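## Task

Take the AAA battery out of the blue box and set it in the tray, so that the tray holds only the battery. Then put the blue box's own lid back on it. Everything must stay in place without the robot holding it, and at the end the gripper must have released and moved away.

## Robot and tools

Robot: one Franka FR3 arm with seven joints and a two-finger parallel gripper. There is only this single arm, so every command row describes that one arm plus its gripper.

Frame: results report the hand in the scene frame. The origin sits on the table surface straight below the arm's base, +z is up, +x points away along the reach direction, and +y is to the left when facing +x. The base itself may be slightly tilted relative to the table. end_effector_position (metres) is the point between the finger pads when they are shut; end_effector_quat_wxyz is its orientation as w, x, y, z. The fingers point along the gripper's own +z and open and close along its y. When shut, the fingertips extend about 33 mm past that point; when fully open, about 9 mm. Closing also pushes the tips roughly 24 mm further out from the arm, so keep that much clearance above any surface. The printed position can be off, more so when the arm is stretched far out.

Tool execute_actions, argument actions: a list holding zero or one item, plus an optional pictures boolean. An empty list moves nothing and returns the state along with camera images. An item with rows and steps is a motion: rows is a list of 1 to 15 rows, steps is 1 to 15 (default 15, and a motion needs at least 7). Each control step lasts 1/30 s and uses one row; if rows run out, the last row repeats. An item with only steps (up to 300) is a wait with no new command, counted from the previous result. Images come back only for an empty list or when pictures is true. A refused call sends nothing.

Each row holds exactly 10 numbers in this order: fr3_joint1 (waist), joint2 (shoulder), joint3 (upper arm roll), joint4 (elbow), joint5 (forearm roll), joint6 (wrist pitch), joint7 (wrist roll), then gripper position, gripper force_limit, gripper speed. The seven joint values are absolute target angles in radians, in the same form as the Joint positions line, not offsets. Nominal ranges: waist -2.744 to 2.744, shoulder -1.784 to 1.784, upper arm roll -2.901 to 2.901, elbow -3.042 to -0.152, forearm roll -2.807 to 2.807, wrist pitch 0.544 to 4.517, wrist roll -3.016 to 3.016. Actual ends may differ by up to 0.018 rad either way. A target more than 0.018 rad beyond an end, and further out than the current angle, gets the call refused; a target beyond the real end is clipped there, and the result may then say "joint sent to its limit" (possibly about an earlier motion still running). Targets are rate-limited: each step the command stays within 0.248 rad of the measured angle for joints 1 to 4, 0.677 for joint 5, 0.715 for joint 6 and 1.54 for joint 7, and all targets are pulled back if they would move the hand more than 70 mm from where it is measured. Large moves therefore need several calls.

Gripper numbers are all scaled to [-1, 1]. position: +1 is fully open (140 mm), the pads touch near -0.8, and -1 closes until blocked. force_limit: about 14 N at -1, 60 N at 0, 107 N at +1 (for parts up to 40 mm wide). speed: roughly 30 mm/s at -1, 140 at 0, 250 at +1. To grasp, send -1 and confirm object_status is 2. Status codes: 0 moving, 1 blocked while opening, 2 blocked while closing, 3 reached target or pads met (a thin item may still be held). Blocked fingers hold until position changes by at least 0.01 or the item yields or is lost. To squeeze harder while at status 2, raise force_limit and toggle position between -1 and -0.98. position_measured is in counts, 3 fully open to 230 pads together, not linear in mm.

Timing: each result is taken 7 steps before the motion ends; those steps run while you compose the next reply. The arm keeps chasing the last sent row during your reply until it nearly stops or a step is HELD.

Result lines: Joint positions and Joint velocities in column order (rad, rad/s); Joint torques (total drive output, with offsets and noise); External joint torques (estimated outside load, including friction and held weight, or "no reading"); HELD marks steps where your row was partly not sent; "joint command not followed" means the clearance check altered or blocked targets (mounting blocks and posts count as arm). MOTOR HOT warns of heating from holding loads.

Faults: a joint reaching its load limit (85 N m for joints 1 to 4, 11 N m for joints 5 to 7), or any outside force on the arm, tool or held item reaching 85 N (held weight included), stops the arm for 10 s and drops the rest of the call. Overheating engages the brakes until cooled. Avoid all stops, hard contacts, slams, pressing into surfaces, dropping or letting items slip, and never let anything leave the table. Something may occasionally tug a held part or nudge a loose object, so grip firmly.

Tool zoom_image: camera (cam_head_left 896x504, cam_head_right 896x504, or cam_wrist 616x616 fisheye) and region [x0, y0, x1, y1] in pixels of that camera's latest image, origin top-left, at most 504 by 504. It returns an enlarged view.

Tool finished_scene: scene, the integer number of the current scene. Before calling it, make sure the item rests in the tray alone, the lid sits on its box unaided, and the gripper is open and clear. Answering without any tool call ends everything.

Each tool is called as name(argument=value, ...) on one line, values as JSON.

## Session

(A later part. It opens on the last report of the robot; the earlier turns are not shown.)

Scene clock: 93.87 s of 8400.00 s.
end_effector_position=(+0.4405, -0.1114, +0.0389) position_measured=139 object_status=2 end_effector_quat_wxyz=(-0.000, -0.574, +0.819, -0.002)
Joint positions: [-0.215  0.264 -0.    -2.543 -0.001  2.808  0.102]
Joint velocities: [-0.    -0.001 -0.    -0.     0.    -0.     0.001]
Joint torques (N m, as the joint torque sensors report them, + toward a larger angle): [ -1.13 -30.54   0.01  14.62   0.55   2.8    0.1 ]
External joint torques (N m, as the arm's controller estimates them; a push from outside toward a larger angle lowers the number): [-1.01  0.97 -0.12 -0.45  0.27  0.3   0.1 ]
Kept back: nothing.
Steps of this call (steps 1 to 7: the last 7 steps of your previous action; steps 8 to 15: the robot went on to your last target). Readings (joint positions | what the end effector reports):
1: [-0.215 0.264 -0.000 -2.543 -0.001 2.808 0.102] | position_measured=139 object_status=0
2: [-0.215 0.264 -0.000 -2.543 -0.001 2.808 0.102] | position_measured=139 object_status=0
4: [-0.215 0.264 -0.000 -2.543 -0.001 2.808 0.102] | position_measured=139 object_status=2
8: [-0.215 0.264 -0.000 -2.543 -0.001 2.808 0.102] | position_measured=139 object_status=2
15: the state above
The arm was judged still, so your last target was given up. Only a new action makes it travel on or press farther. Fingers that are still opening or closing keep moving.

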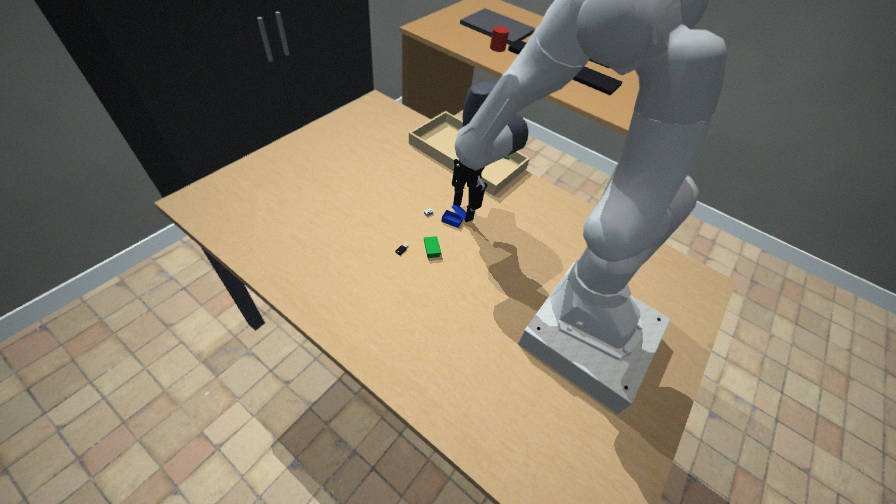

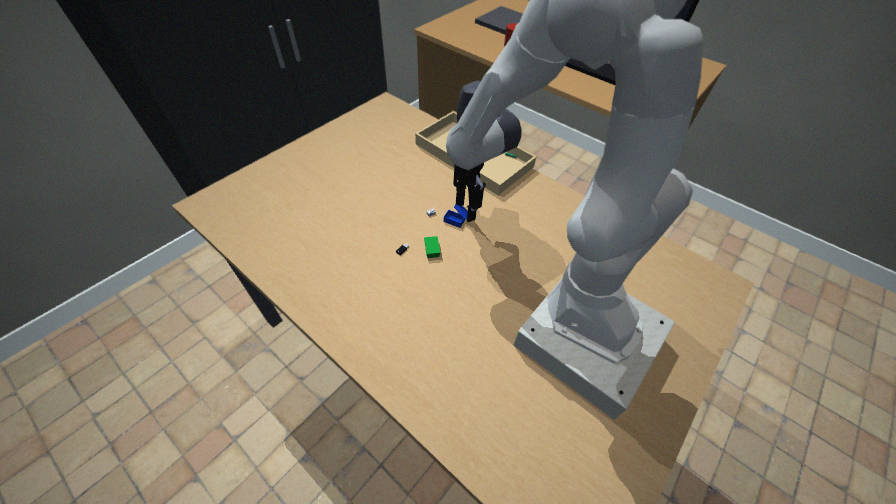

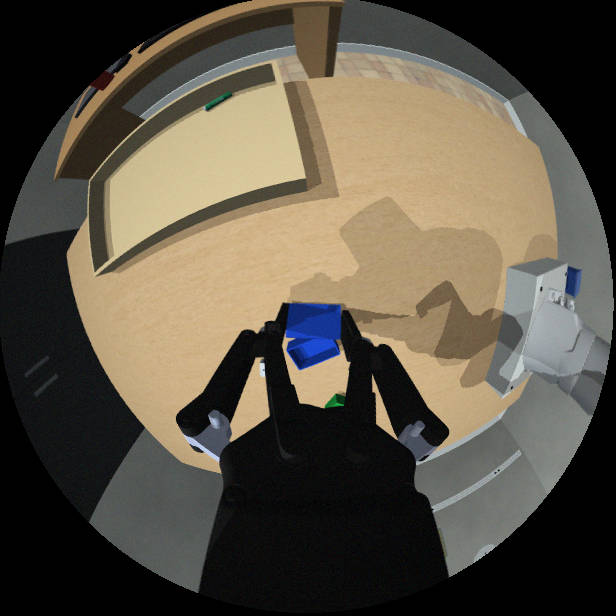

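execute_actions(actions=[{"rows":[[-0.217,0.23,0,-2.546,0,2.778,0.105,-1,-0.4,0],[-0.217,0.19,0,-2.55,0,2.74,0.105,-1,-0.4,0],[-0.217,0.15,0,-2.556,0,2.705,0.105,-1,-0.4,0],[-0.21,0.08,0,-2.60,0,2.68,0.105,-1,-0.4,0],[-0.2,0.0,0,-2.70,0,2.70,0.0,-1,-0.4,0],[-0.2,0.0,0,-2.70,0,2.70,0.0,-1,-0.4,0],[-0.19,-0.1,0,-2.83,0,2.73,-0.1,-1,-0.4,0],[-0.19,-0.1,0,-2.83,0,2.73,-0.1,-1,-0.4,0],[-0.19,-0.11,0,-2.938,0,2.83,-0.2,-1,-0.4,0]],"steps":15}])

execute_actions(actions=[{"rows":[[-0.19,-0.11,0,-2.938,0,2.83,-0.2,-1,-0.4,0],[-0.19,-0.11,0,-2.938,0,2.83,-0.2,-1,-0.4,0],[-0.19,-0.11,0,-2.938,0,2.83,-0.2,-1,-0.4,0],[-0.19,-0.11,0,-2.938,0,2.83,-0.2,-1,-0.4,0],[-0.19,-0.06,0,-2.936,0,2.876,-0.2,-1,-0.4,0],[-0.19,-0.02,0,-2.935,0,2.915,-0.2,-1,-0.4,0],[-0.19,0.02,0,-2.933,0,2.953,-0.2,-1,-0.4,0]],"steps":15}])

execute_actions(actions=[{"steps":20}], pictures=true)

zoom_image(camera="cam_head_left", region=[430,170,550,280])

zoom_image(camera="cam_wrist", region=[230,230,410,410])

Scene clock: 94.80 s of 8400.00 s.
end_effector_position=(+0.4021, -0.0963, +0.0986) position_measured=139 object_status=2 end_effector_quat_wxyz=(+0.012, -0.599, +0.801, -0.016)
Joint positions: [-0.201 -0.018 -0.001 -2.723 -0.     2.742  0.052]
Joint velocities: [ 0.127 -1.283  0.016 -1.349  0.001 -0.061 -0.491]
Joint torques (N m, as the joint torque sensors report them, + toward a larger angle): [  1.18 -10.97   0.61  17.98   0.58   2.3   -0.35]
External joint torques (N m, as the arm's controller estimates them; a push from outside toward a larger angle lowers the number): [ 2.18 -1.8   1.56 -2.29  0.07 -0.41 -0.33]
Steps of this call (steps 1 to 20: nothing new was sent; steps 21 to 28: the first 8 steps of this action). Readings (joint positions | what the end effector reports):
21: [-0.215 0.260 -0.000 -2.544 -0.001 2.804 0.102] | position_measured=139 object_status=2
22: [-0.215 0.247 -0.000 -2.548 -0.001 2.793 0.102] | position_measured=139 object_status=2
24: [-0.214 0.189 -0.000 -2.564 -0.001 2.761 0.102] | position_measured=139 object_status=2
28: the state above

Scene clock: 95.30 s of 8400.00 s.
end_effector_position=(+0.3155, -0.0724, +0.0531) position_measured=139 object_status=2 end_effector_quat_wxyz=(+0.008, +0.679, -0.734, -0.010)
Joint positions: [-0.193 -0.029 -0.    -2.932 -0.     2.876 -0.147]
Joint velocities: [-0.     0.718  0.001 -0.028  0.001  0.425 -0.163]
Joint torques (N m, as the joint torque sensors report them, + toward a larger angle): [  2.16 -26.25  -0.37  13.27   0.3    3.54  -0.42]
External joint torques (N m, as the arm's controller estimates them; a push from outside toward a larger angle lowers the number): [ 2.09  0.81 -0.43 -1.11  0.2   0.56 -0.43]
Steps of this call (steps 1 to 7: the last 7 steps of your previous action; steps 8 to 15: the first 8 steps of this action). Readings (joint positions | what the end effector reports):
8: [-0.193 -0.103 -0.000 -2.932 -0.000 2.805 -0.090] | position_measured=139 object_status=2
9: [-0.193 -0.105 -0.000 -2.934 -0.000 2.809 -0.101] | position_measured=139 object_status=2
11: [-0.193 -0.107 -0.000 -2.935 -0.000 2.815 -0.120] | position_measured=139 object_status=2
15: the state above

Scene clock: 95.97 s of 8400.00 s.
end_effector_position=(+0.3199, -0.0734, +0.0432) position_measured=139 object_status=2 end_effector_quat_wxyz=(+0.001, +0.695, -0.719, -0.000)
Joint positions: [-0.193  0.018 -0.    -2.934 -0.     2.949 -0.191]
Joint velocities: [ 0.001 -0.001 -0.001  0.     0.001  0.01  -0.019]
Joint torques (N m, as the joint torque sensors report them, + toward a larger angle): [  2.63 -19.55  -0.46  12.62   0.36   2.86  -0.18]
External joint torques (N m, as the arm's controller estimates them; a push from outside toward a larger angle lowers the number): [ 2.68  1.04 -0.43  0.35  0.2   0.36 -0.18]
Kept back: nothing.
Steps of this call (steps 1 to 7: the last 7 steps of your previous action; steps 8 to 20: the robot went on to your last target). Readings (joint positions | what the end effector reports):
1: [-0.193 -0.009 -0.000 -2.933 -0.000 2.888 -0.152] | position_measured=139 object_status=2
2: [-0.193 0.003 -0.000 -2.934 -0.000 2.899 -0.157] | position_measured=139 object_status=2
4: [-0.193 0.014 -0.000 -2.934 -0.000 2.915 -0.165] | position_measured=139 object_status=2
8: [-0.193 0.018 -0.000 -2.934 -0.000 2.934 -0.176] | position_measured=139 object_status=2
20: the state above

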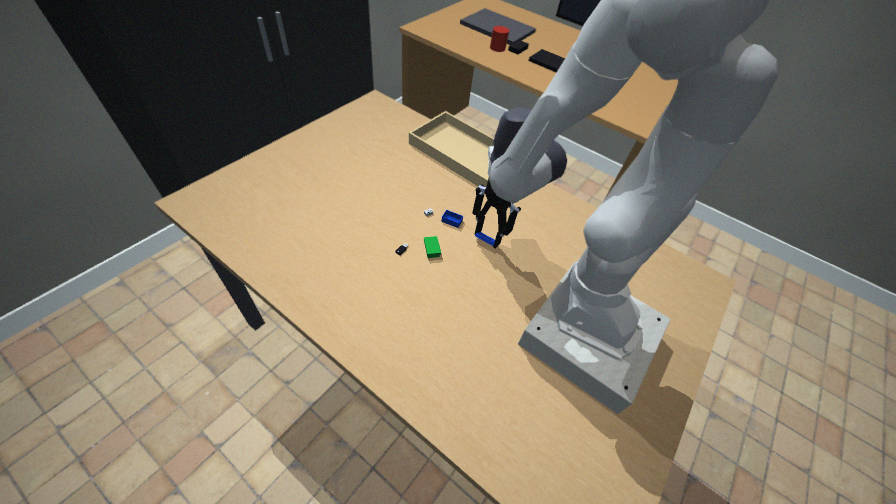

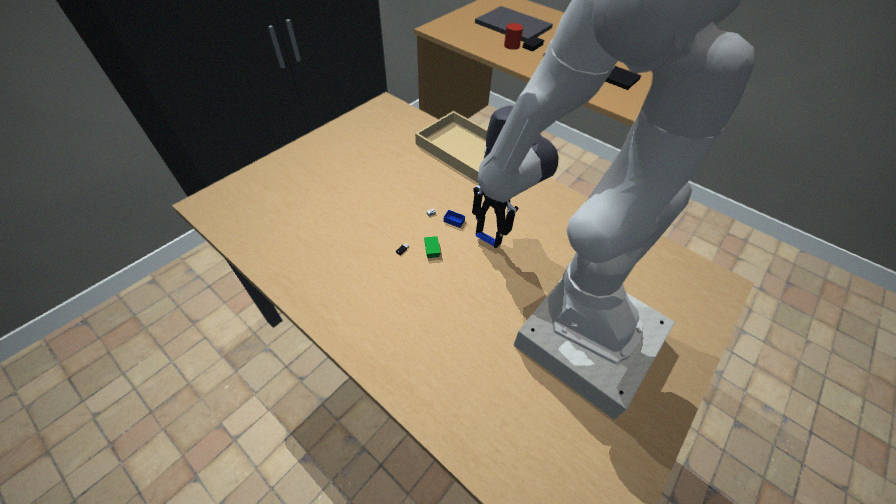

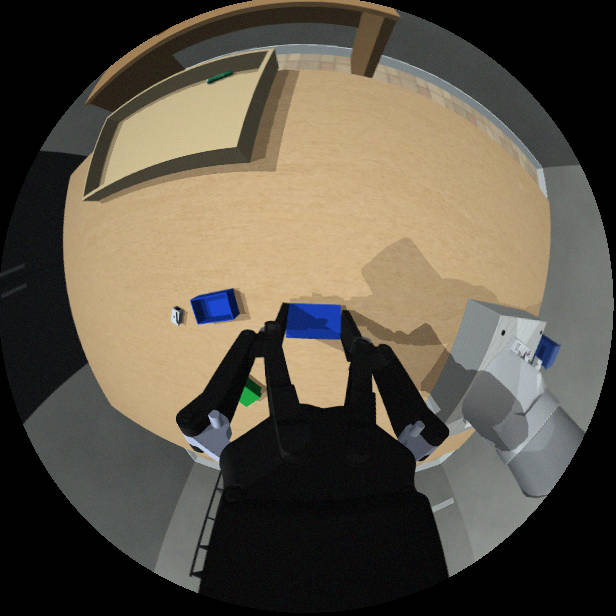

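Region (430, 170, 550, 280) of cam_head_left's 896x504 image, scaled by 4.200, with more detail than that image has; it fills the top 462 rows of this view, and the rest is white.

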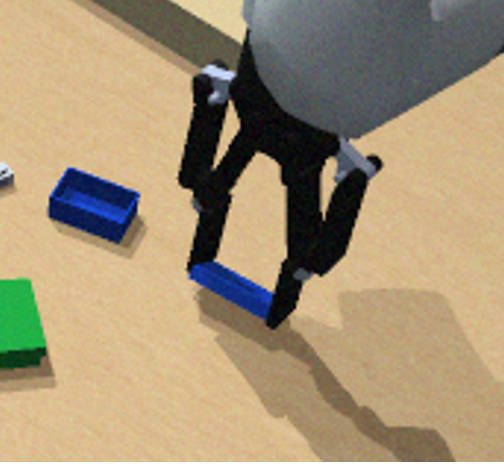

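Region (230, 230, 410, 410) of cam_wrist's 616x616 image, scaled by 2.800, with more detail than that image has.

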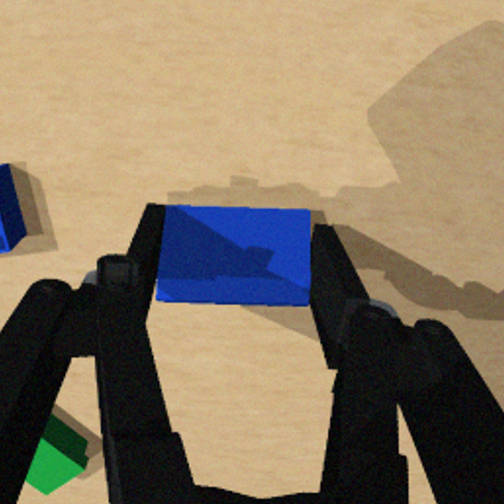

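execute_actions(actions=[{"rows":[[-0.19,0.03,0,-2.932,0,2.962,-0.2,-1,-0.4,-0.5],[-0.19,0.03,0,-2.932,0,2.962,-0.2,-1,-0.4,-0.5],[-0.19,0.04,0,-2.932,0,2.972,-0.2,-1,-0.4,-0.5],[-0.19,0.04,0,-2.932,0,2.972,-0.2,-1,-0.4,-0.5],[-0.19,0.04,0,-2.932,0,2.972,-0.2,-1,-0.4,-0.5],[-0.19,0.04,0,-2.932,0,2.972,-0.2,-1,-0.4,-0.5],[-0.19,0.04,0,-2.932,0,2.972,-0.2,-1,-0.4,-0.5],[-0.19,0.04,0,-2.932,0,2.972,-0.2,0.15,-0.4,-0.6]],"steps":15}])

execute_actions(actions=[{"steps":20}])

execute_actions(actions=[{"rows":[[-0.19,0.0,0,-2.934,0,2.934,-0.2,0.15,-0.4,0],[-0.19,-0.05,0,-2.936,0,2.885,-0.1,0.0,-0.4,0],[-0.166,-0.08,0,-2.938,0,2.86,1.43,0.0,-0.4,0]],"steps":15}])

execute_actions(actions=[{"steps":50}], pictures=true)

zoom_image(camera="cam_wrist", region=[240,240,400,400])

Scene clock: 96.77 s of 8400.00 s.
end_effector_position=(+0.3198, -0.0734, +0.0393) position_measured=139 object_status=0 end_effector_quat_wxyz=(+0.001, +0.697, -0.717, +0.000)
Joint positions: [-0.192  0.035 -0.    -2.933 -0.     2.965 -0.196]
Joint velocities: [-0.     0.012  0.     0.001  0.     0.035  0.   ]
Joint torques (N m, as the joint torque sensors report them, + toward a larger angle): [  2.06 -18.13  -0.44  12.47   0.25   2.84  -0.11]
External joint torques (N m, as the arm's controller estimates them; a push from outside toward a larger angle lowers the number): [ 2.12  2.74 -0.42  0.67  0.11  0.37 -0.11]
Steps of this call (steps 1 to 15: the robot went on to your last target; step 16: nothing new was sent; steps 17 to 24: the first 8 steps of this action). Readings (joint positions | what the end effector reports):
17: [-0.192 0.020 -0.000 -2.934 -0.000 2.952 -0.196] | position_measured=139 object_status=2
18: [-0.192 0.023 -0.000 -2.934 -0.000 2.953 -0.196] | position_measured=139 object_status=2
20: [-0.192 0.030 -0.000 -2.933 -0.000 2.958 -0.196] | position_measured=139 object_status=2
24: the state above

Scene clock: 97.43 s of 8400.00 s.
end_effector_position=(+0.3200, -0.0734, +0.0387) position_measured=110 object_status=3 end_effector_quat_wxyz=(+0.001, +0.697, -0.717, +0.001)
Joint positions: [-0.192  0.038 -0.    -2.933 -0.     2.969 -0.197]
Joint velocities: [-0.    -0.001  0.002  0.     0.    -0.001  0.   ]
Joint torques (N m, as the joint torque sensors report them, + toward a larger angle): [  1.54 -20.42  -1.24  11.61   0.31   3.    -0.14]
External joint torques (N m, as the arm's controller estimates them; a push from outside toward a larger angle lowers the number): [ 1.59  0.56 -1.23 -0.35  0.17  0.49 -0.14]
Kept back: nothing.
Steps of this call (steps 1 to 7: the last 7 steps of your previous action; steps 8 to 15: the robot went on to your last target; steps 16 to 20: nothing new was sent). Readings (joint positions | what the end effector reports):
1: [-0.192 0.036 -0.000 -2.933 -0.000 2.966 -0.196] | position_measured=139 object_status=0
2: [-0.192 0.037 -0.000 -2.933 -0.000 2.967 -0.196] | position_measured=132 object_status=0
4: [-0.192 0.038 -0.000 -2.933 -0.000 2.968 -0.196] | position_measured=124 object_status=0
8: [-0.192 0.038 -0.000 -2.933 -0.000 2.969 -0.197] | position_measured=110 object_status=0
20: the state above
The arm was judged still, so your last target was given up. Only a new action makes it travel on or press farther. Fingers that are still opening or closing keep moving.

Scene clock: 97.70 s of 8400.00 s.
end_effector_position=(+0.3348, -0.0691, +0.0687) position_measured=129 object_status=0 end_effector_quat_wxyz=(+0.013, -0.391, +0.920, -0.010)
Joint positions: [-0.17  -0.075 -0.    -2.936 -0.     2.892  0.565]
Joint velocities: [ 0.026 -0.079 -0.001  0.001  0.001 -0.168  2.854]
Joint torques (N m, as the joint torque sensors report them, + toward a larger angle): [  2.29 -18.54  -0.34  11.7    0.38   2.11   0.65]
External joint torques (N m, as the arm's controller estimates them; a push from outside toward a larger angle lowers the number): [ 2.61 -1.03  0.12 -1.36  0.1  -0.26  0.69]
Steps of this call (steps 1 to 8: the first 8 steps of this action). Readings (joint positions | what the end effector reports):
1: [-0.192 0.033 -0.000 -2.934 -0.000 2.964 -0.197] | position_measured=110 object_status=3
2: [-0.192 0.016 -0.000 -2.936 -0.000 2.951 -0.189] | position_measured=110 object_status=0
4: [-0.182 -0.035 -0.001 -2.938 -0.000 2.922 0.090] | position_measured=123 object_status=0
8: the state above

Scene clock: 99.37 s of 8400.00 s.
end_effector_position=(+0.3269, -0.0669, +0.0671) position_measured=129 object_status=3 end_effector_quat_wxyz=(+0.003, +0.027, +1.000, -0.002)
Joint positions: [-0.169 -0.078 -0.    -2.936 -0.     2.863  1.423]
Joint velocities: [0.    0.    0.002 0.    0.002 0.    0.011]
Joint torques (N m, as the joint torque sensors report them, + toward a larger angle): [  2.27 -19.73  -0.26  12.29   0.37   2.26   0.06]
External joint torques (N m, as the arm's controller estimates them; a push from outside toward a larger angle lowers the number): [ 2.3  -0.67 -0.16 -1.8   0.14 -0.19  0.06]
Kept back: nothing.
Steps of this call (steps 1 to 7: the last 7 steps of your previous action; steps 8 to 50: the robot went on to your last target). Readings (joint positions | what the end effector reports):
1: [-0.170 -0.077 -0.000 -2.936 -0.000 2.886 0.654] | position_measured=129 object_status=0
2: [-0.169 -0.077 -0.000 -2.936 -0.000 2.882 0.734] | position_measured=129 object_status=0
4: [-0.169 -0.078 -0.000 -2.936 -0.000 2.876 0.871] | position_measured=129 object_status=0
8: [-0.169 -0.078 -0.000 -2.936 -0.000 2.868 1.068] | position_measured=129 object_status=3
50: the state above

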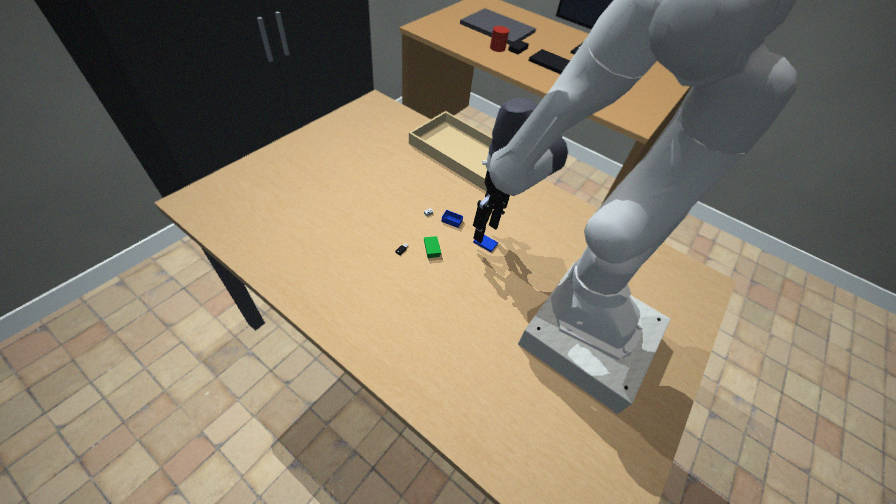

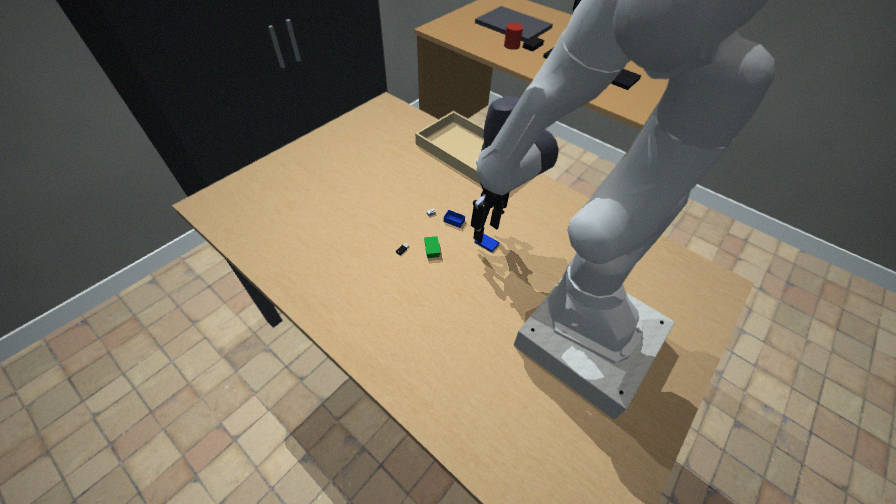

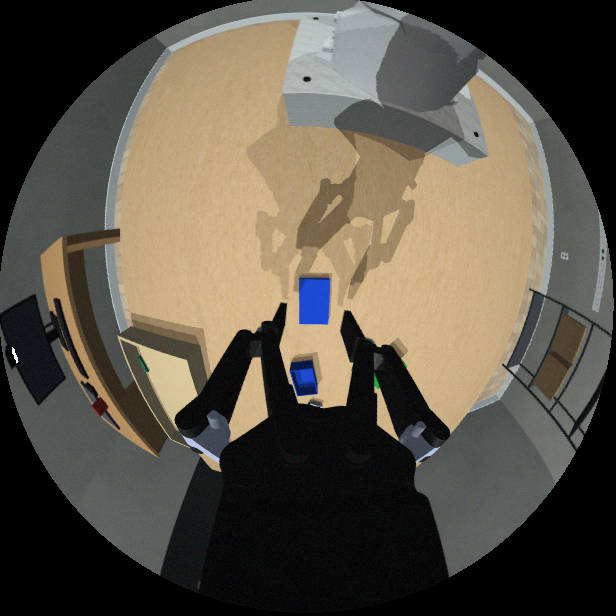

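Region (240, 240, 400, 400) of cam_wrist's 616x616 image, scaled by 3.150, with more detail than that image has.

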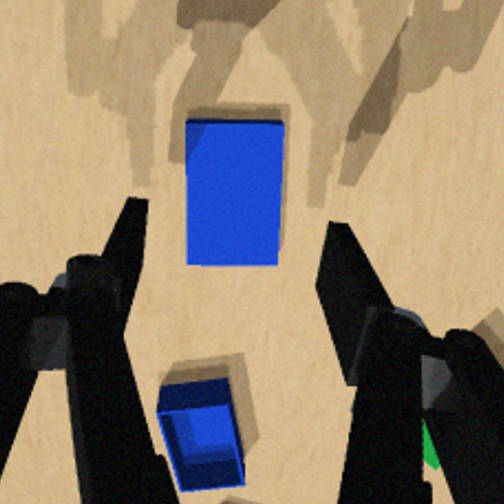

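execute_actions(actions=[{"rows":[[-0.16,-0.1,0,-2.87,0,2.77,1.40,0,-0.4,0],[-0.15,0.0,0,-2.74,0,2.74,1.35,0,-0.4,0],[-0.14,0.08,0,-2.65,0,2.73,1.29,0,-0.4,0],[-0.13,0.14,0,-2.59,0,2.73,1.29,0,-0.4,0],[-0.123,0.177,0,-2.565,0,2.742,1.29,0,-0.4,0]],"steps":15}])

execute_actions(actions=[{"rows":[[-0.123,0.177,0,-2.565,0,2.742,1.29,0,-0.4,0],[-0.123,0.177,0,-2.565,0,2.742,1.29,0,-0.4,0],[-0.123,0.177,0,-2.565,0,2.742,1.29,0,-0.4,0],[-0.123,0.21,0,-2.562,0,2.78,1.29,0,-0.4,0],[-0.123,0.245,0,-2.558,0,2.812,1.29,0,-0.4,0],[-0.123,0.27,0,-2.556,0,2.83,1.29,0,-0.4,0]],"steps":15}])

execute_actions(actions=[{"steps":22}], pictures=true)

zoom_image(camera="cam_wrist", region=[240,240,400,400])

Scene clock: 100.90 s of 8400.00 s.
end_effector_position=(+0.4460, -0.0735, +0.0736) position_measured=129 object_status=3 end_effector_quat_wxyz=(+0.017, -0.024, +1.000, -0.005)
Joint positions: [-0.13   0.146 -0.    -2.594 -0.     2.773  1.36 ]
Joint velocities: [ 0.077  0.433  0.006  0.396 -0.001 -0.154 -0.22 ]
Joint torques (N m, as the joint torque sensors report them, + toward a larger angle): [  1.63 -31.04  -1.26  12.31   0.46   1.71  -0.24]
External joint torques (N m, as the arm's controller estimates them; a push from outside toward a larger angle lowers the number): [ 2.77  1.13 -0.34 -0.64  0.18 -0.4  -0.25]
Steps of this call (steps 1 to 15: the robot went on to your last target; steps 16 to 38: nothing new was sent; steps 39 to 46: the first 8 steps of this action). Readings (joint positions | what the end effector reports):
39: [-0.168 -0.079 -0.000 -2.927 -0.000 2.847 1.425] | position_measured=129 object_status=3
40: [-0.164 -0.065 -0.001 -2.888 -0.000 2.825 1.419] | position_measured=129 object_status=3
42: [-0.152 0.016 -0.001 -2.752 -0.000 2.796 1.396] | position_measured=129 object_status=3
46: the state above

Scene clock: 101.40 s of 8400.00 s.
end_effector_position=(+0.4405, -0.0706, +0.0409) position_measured=129 object_status=3 end_effector_quat_wxyz=(-0.006, -0.053, +0.999, -0.000)
Joint positions: [-0.126  0.247 -0.    -2.557 -0.     2.792  1.306]
Joint velocities: [-0.001  0.396 -0.    -0.017 -0.     0.187 -0.042]
Joint torques (N m, as the joint torque sensors report them, + toward a larger angle): [  2.2  -36.4    0.2   16.46   0.38   3.53  -0.35]
External joint torques (N m, as the arm's controller estimates them; a push from outside toward a larger angle lowers the number): [ 2.26  1.85  0.01 -1.78  0.12  0.46 -0.35]
Steps of this call (steps 1 to 7: the last 7 steps of your previous action; steps 8 to 15: the first 8 steps of this action). Readings (joint positions | what the end effector reports):
8: [-0.126 0.175 -0.000 -2.568 -0.000 2.750 1.321] | position_measured=129 object_status=3
9: [-0.126 0.175 -0.000 -2.568 -0.000 2.749 1.318] | position_measured=129 object_status=3
11: [-0.126 0.179 -0.000 -2.565 -0.000 2.753 1.313] | position_measured=129 object_status=3
15: the state above

Scene clock: 102.13 s of 8400.00 s.
end_effector_position=(+0.4433, -0.0710, +0.0341) position_measured=129 object_status=3 end_effector_quat_wxyz=(+0.001, -0.059, +0.998, -0.001)
Joint positions: [-0.126  0.269 -0.    -2.558 -0.     2.827  1.294]
Joint velocities: [-0.    -0.    -0.001  0.    -0.001  0.003 -0.002]
Joint torques (N m, as the joint torque sensors report them, + toward a larger angle): [  1.81 -30.08   0.8   15.52   0.47   2.95  -0.27]
External joint torques (N m, as the arm's controller estimates them; a push from outside toward a larger angle lowers the number): [ 1.94  1.13  0.67  0.89  0.21  0.51 -0.27]
Kept back: nothing.
Steps of this call (steps 1 to 7: the last 7 steps of your previous action; steps 8 to 22: the robot went on to your last target). Readings (joint positions | what the end effector reports):
1: [-0.126 0.258 -0.000 -2.558 -0.000 2.797 1.305] | position_measured=129 object_status=3
2: [-0.126 0.264 -0.000 -2.558 -0.000 2.802 1.304] | position_measured=129 object_status=3
4: [-0.126 0.269 -0.000 -2.558 -0.000 2.810 1.302] | position_measured=129 object_status=3
8: [-0.126 0.269 -0.000 -2.558 -0.000 2.819 1.299] | position_measured=129 object_status=3
22: the state above

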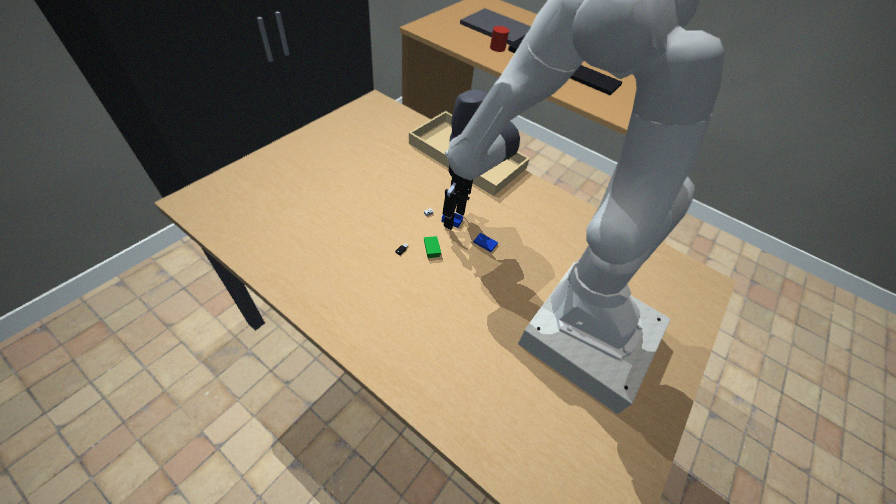

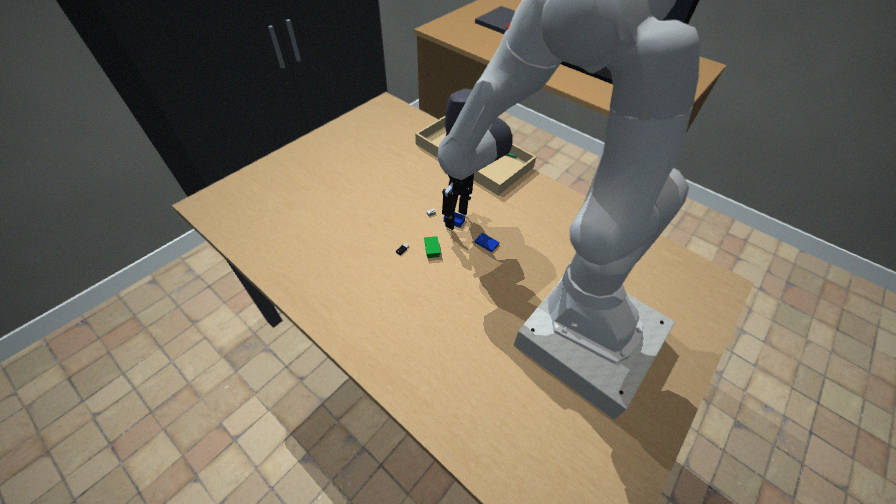

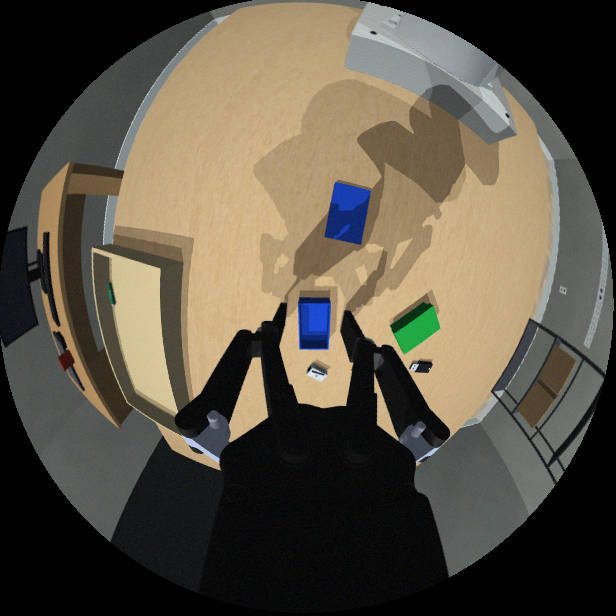

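Region (240, 240, 400, 400) of cam_wrist's 616x616 image, scaled by 3.150, with more detail than that image has.

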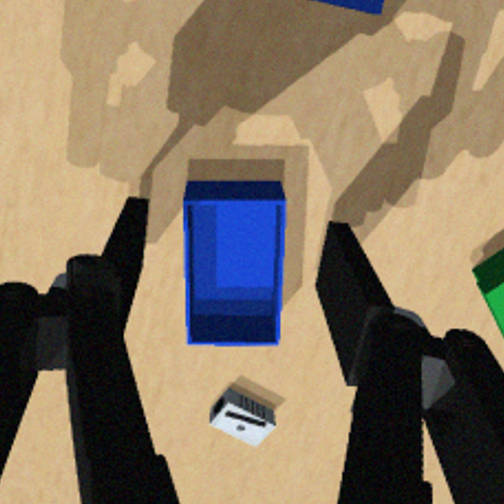

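execute_actions(actions=[{"rows":[[-0.121,0.283,0,-2.535,0,2.822,1.29,0,-0.4,0],[-0.121,0.283,0,-2.535,0,2.822,1.29,0,-0.4,0],[-0.121,0.283,0,-2.535,0,2.822,1.29,0,-0.4,0],[-0.119,0.296,0,-2.514,0,2.814,1.29,0,-0.4,0]],"steps":15}])

execute_actions(actions=[{"steps":15}])

execute_actions(actions=[{"rows":[[-0.119,0.296,0,-2.514,0,2.814,1.29,-1,-0.4,-0.3]],"steps":15}])

execute_actions(actions=[{"steps":12}], pictures=true)

zoom_image(camera="cam_wrist", region=[240,240,400,400])

Scene clock: 103.63 s of 8400.00 s.
end_effector_position=(+0.4581, -0.0717, +0.0342) position_measured=129 object_status=3 end_effector_quat_wxyz=(+0.005, -0.061, +0.998, -0.002)
Joint positions: [-0.122  0.292 -0.    -2.519 -0.     2.821  1.293]
Joint velocities: [ 0.005  0.027  0.002  0.05  -0.    -0.021  0.   ]
Joint torques (N m, as the joint torque sensors report them, + toward a larger angle): [  1.67 -30.43   0.34  15.16   0.49   2.04  -0.22]
External joint torques (N m, as the arm's controller estimates them; a push from outside toward a larger angle lowers the number): [ 1.74  1.9   0.15  0.71  0.23 -0.34 -0.22]
Steps of this call (steps 1 to 15: the robot went on to your last target; steps 16 to 37: nothing new was sent; steps 38 to 45: the first 8 steps of this action). Readings (joint positions | what the end effector reports):
38: [-0.125 0.271 -0.000 -2.554 -0.000 2.827 1.293] | position_measured=129 object_status=3
39: [-0.125 0.275 -0.000 -2.548 -0.000 2.826 1.293] | position_measured=129 object_status=3
41: [-0.124 0.281 -0.000 -2.537 -0.000 2.824 1.293] | position_measured=129 object_status=3
45: the state above

Scene clock: 104.13 s of 8400.00 s.
end_effector_position=(+0.4582, -0.0716, +0.0338) position_measured=129 object_status=3 end_effector_quat_wxyz=(+0.004, -0.062, +0.998, -0.002)
Joint positions: [-0.122  0.294 -0.    -2.516 -0.     2.817  1.293]
Joint velocities: [ 0.001  0.     0.001  0.001  0.    -0.001 -0.   ]
Joint torques (N m, as the joint torque sensors report them, + toward a larger angle): [  1.94 -30.42  -0.22  15.04   0.38   2.1   -0.27]
External joint torques (N m, as the arm's controller estimates them; a push from outside toward a larger angle lowers the number): [ 1.86  1.88 -0.57  0.13  0.13 -0.35 -0.27]
Kept back: nothing.
Steps of this call (steps 1 to 7: the last 7 steps of your previous action; steps 8 to 15: the robot went on to your last target). Readings (joint positions | what the end effector reports):
1: [-0.122 0.293 -0.000 -2.518 -0.000 2.820 1.293] | position_measured=129 object_status=3
2: [-0.122 0.293 -0.000 -2.517 -0.000 2.819 1.293] | position_measured=129 object_status=3
4: [-0.122 0.294 -0.000 -2.516 -0.000 2.818 1.293] | position_measured=129 object_status=3
8: [-0.122 0.294 -0.000 -2.516 -0.000 2.817 1.293] | position_measured=129 object_status=3
15: the state above
The arm was judged still, so your last target was given up. Only a new action makes it travel on or press farther. Fingers that are still opening or closing keep moving.

Scene clock: 104.40 s of 8400.00 s.
end_effector_position=(+0.4580, -0.0715, +0.0337) position_measured=167 object_status=0 end_effector_quat_wxyz=(+0.004, -0.062, +0.998, -0.002)
Joint positions: [-0.122  0.294 -0.    -2.516 -0.     2.816  1.293]
Joint velocities: [-0.001 -0.001 -0.     0.001 -0.     0.    -0.   ]
Joint torques (N m, as the joint torque sensors report them, + toward a larger angle): [  2.02 -30.97   0.53  15.04   0.49   2.13  -0.32]
External joint torques (N m, as the arm's controller estimates them; a push from outside toward a larger angle lowers the number): [ 2.15  1.4   0.38  0.08  0.22 -0.32 -0.32]
Steps of this call (steps 1 to 8: the first 8 steps of this action). Readings (joint positions | what the end effector reports):
1: [-0.122 0.294 -0.000 -2.516 -0.000 2.817 1.293] | position_measured=129 object_status=0
2: [-0.122 0.294 -0.000 -2.516 -0.000 2.817 1.293] | position_measured=133 object_status=0
4: [-0.122 0.294 -0.000 -2.516 -0.000 2.816 1.293] | position_measured=144 object_status=0
8: the state above

Scene clock: 104.80 s of 8400.00 s.
end_effector_position=(+0.4584, -0.0716, +0.0339) position_measured=180 object_status=2 end_effector_quat_wxyz=(+0.004, -0.062, +0.998, -0.002)
Joint positions: [-0.122  0.294 -0.    -2.515 -0.     2.816  1.293]
Joint velocities: [-0.001  0.001  0.001  0.    -0.     0.    -0.   ]
Joint torques (N m, as the joint torque sensors report them, + toward a larger angle): [  2.36 -30.73  -0.27  14.76   0.46   2.24  -0.2 ]
External joint torques (N m, as the arm's controller estimates them; a push from outside toward a larger angle lowers the number): [ 2.45  1.57 -0.46 -0.2   0.19 -0.21 -0.2 ]
Kept back: nothing.
Steps of this call (steps 1 to 7: the last 7 steps of your previous action; steps 8 to 12: the robot went on to your last target). Readings (joint positions | what the end effector reports):
1: [-0.122 0.294 -0.000 -2.516 -0.000 2.816 1.293] | position_measured=173 object_status=0
2: [-0.122 0.294 -0.000 -2.515 -0.000 2.816 1.293] | position_measured=179 object_status=0
4: [-0.122 0.294 -0.000 -2.515 -0.000 2.816 1.293] | position_measured=180 object_status=0
8: [-0.122 0.294 -0.000 -2.515 -0.000 2.816 1.293] | position_measured=180 object_status=2
12: the state above

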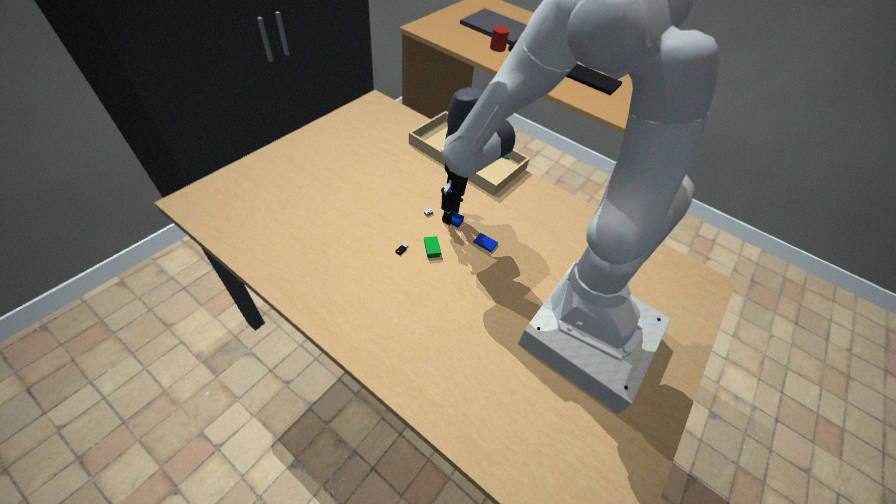

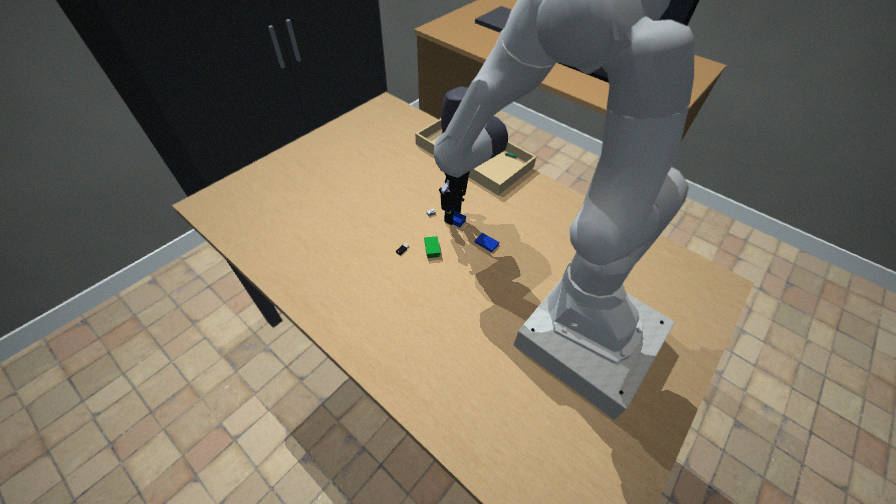

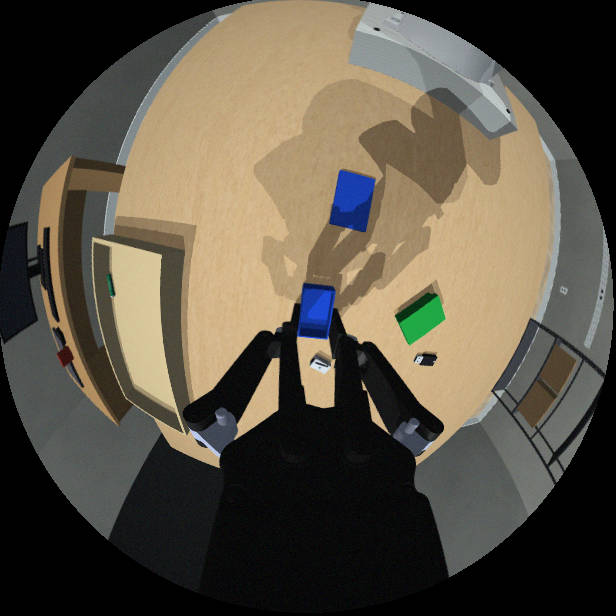

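Region (240, 240, 400, 400) of cam_wrist's 616x616 image, scaled by 3.150, with more detail than that image has.

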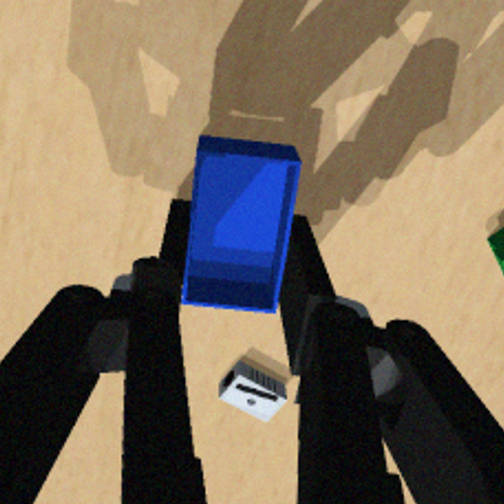

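execute_actions(actions=[{"rows":[[-0.119,0.296,0,-2.514,0,2.814,1.29,0,-0.4,-0.3]],"steps":15}])

execute_actions(actions=[{"steps":15}], pictures=true)

zoom_image(camera="cam_wrist", region=[240,240,400,400])

Scene clock: 105.67 s of 8400.00 s.
end_effector_position=(+0.4583, -0.0715, +0.0338) position_measured=142 object_status=0 end_effector_quat_wxyz=(+0.004, -0.062, +0.998, -0.002)
Joint positions: [-0.122  0.295 -0.    -2.515 -0.     2.816  1.293]
Joint velocities: [-0.     0.003  0.001  0.    -0.001 -0.001 -0.002]
Joint torques (N m, as the joint torque sensors report them, + toward a larger angle): [  1.47 -30.74  -0.23  14.02   0.53   2.21  -0.28]
External joint torques (N m, as the arm's controller estimates them; a push from outside toward a larger angle lowers the number): [ 1.59  1.46 -0.39 -0.86  0.25 -0.22 -0.28]
Steps of this call (steps 1 to 15: the robot went on to your last target; steps 16 to 18: nothing new was sent; steps 19 to 26: the first 8 steps of this action). Readings (joint positions | what the end effector reports):
19: [-0.122 0.294 -0.000 -2.515 -0.000 2.816 1.293] | position_measured=180 object_status=0
20: [-0.122 0.294 -0.000 -2.515 -0.000 2.816 1.293] | position_measured=180 object_status=0
22: [-0.122 0.294 -0.000 -2.515 -0.000 2.816 1.293] | position_measured=165 object_status=0
26: the state above

Scene clock: 106.17 s of 8400.00 s.
end_effector_position=(+0.4583, -0.0715, +0.0338) position_measured=129 object_status=3 end_effector_quat_wxyz=(+0.004, -0.062, +0.998, -0.002)
Joint positions: [-0.122  0.295 -0.    -2.515 -0.     2.816  1.293]
Joint velocities: [ 0.    -0.001  0.    -0.001 -0.     0.001 -0.001]
Joint torques (N m, as the joint torque sensors report them, + toward a larger angle): [  1.5  -31.48  -0.19  15.42   0.45   2.23  -0.17]
External joint torques (N m, as the arm's controller estimates them; a push from outside toward a larger angle lowers the number): [ 1.54  0.81 -0.43  0.53  0.19 -0.2  -0.17]
Kept back: nothing.
Steps of this call (steps 1 to 7: the last 7 steps of your previous action; steps 8 to 15: the robot went on to your last target). Readings (joint positions | what the end effector reports):
1: [-0.122 0.295 -0.000 -2.515 -0.000 2.816 1.293] | position_measured=136 object_status=0
2: [-0.122 0.295 -0.000 -2.515 -0.000 2.816 1.293] | position_measured=130 object_status=0
4: [-0.122 0.295 -0.000 -2.515 -0.000 2.816 1.293] | position_measured=129 object_status=0
8: [-0.122 0.295 -0.000 -2.515 -0.000 2.816 1.293] | position_measured=129 object_status=3
15: the state above
The arm was judged still, so your last target was given up. Only a new action makes it travel on or press farther. Fingers that are still opening or closing keep moving.

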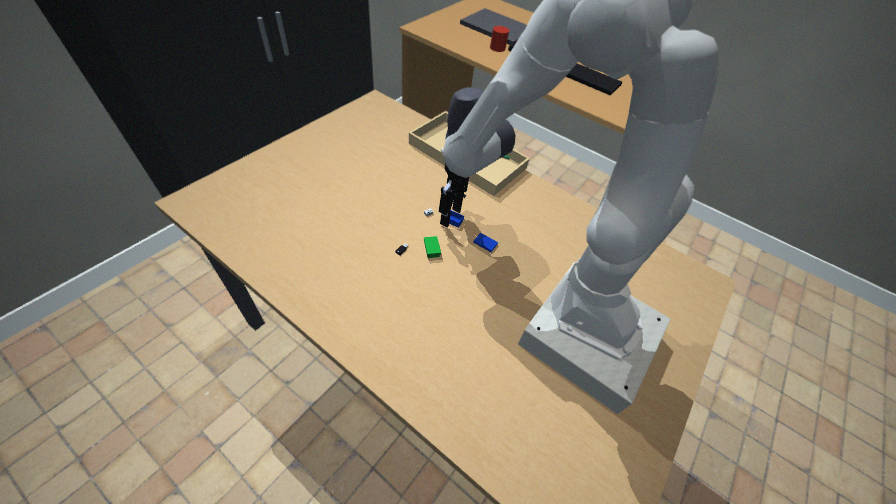

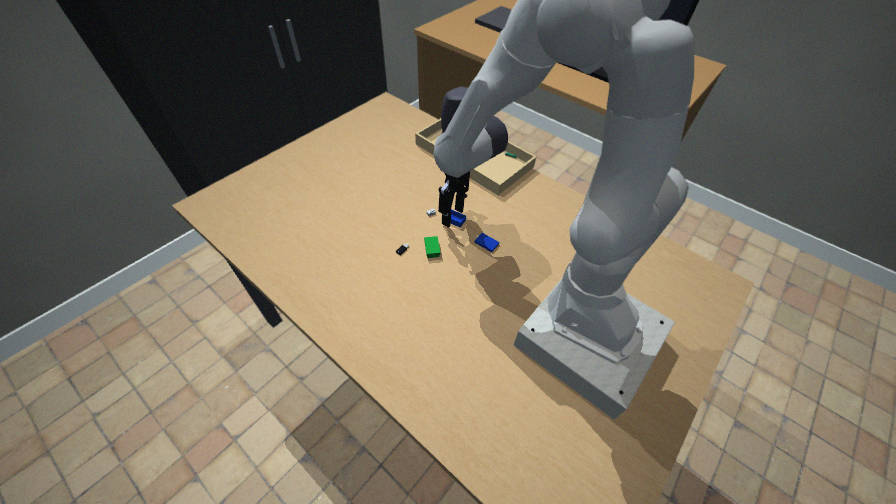

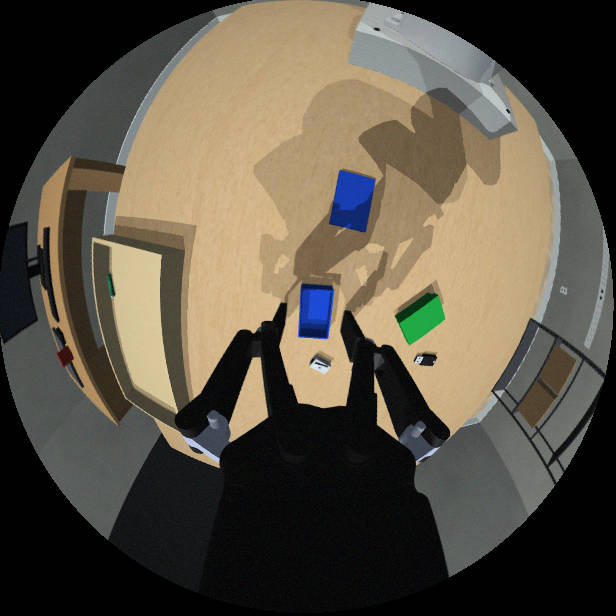

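Region (240, 240, 400, 400) of cam_wrist's 616x616 image, scaled by 3.150, with more detail than that image has.

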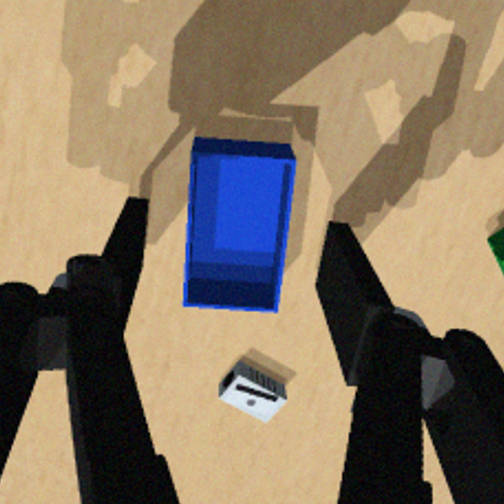

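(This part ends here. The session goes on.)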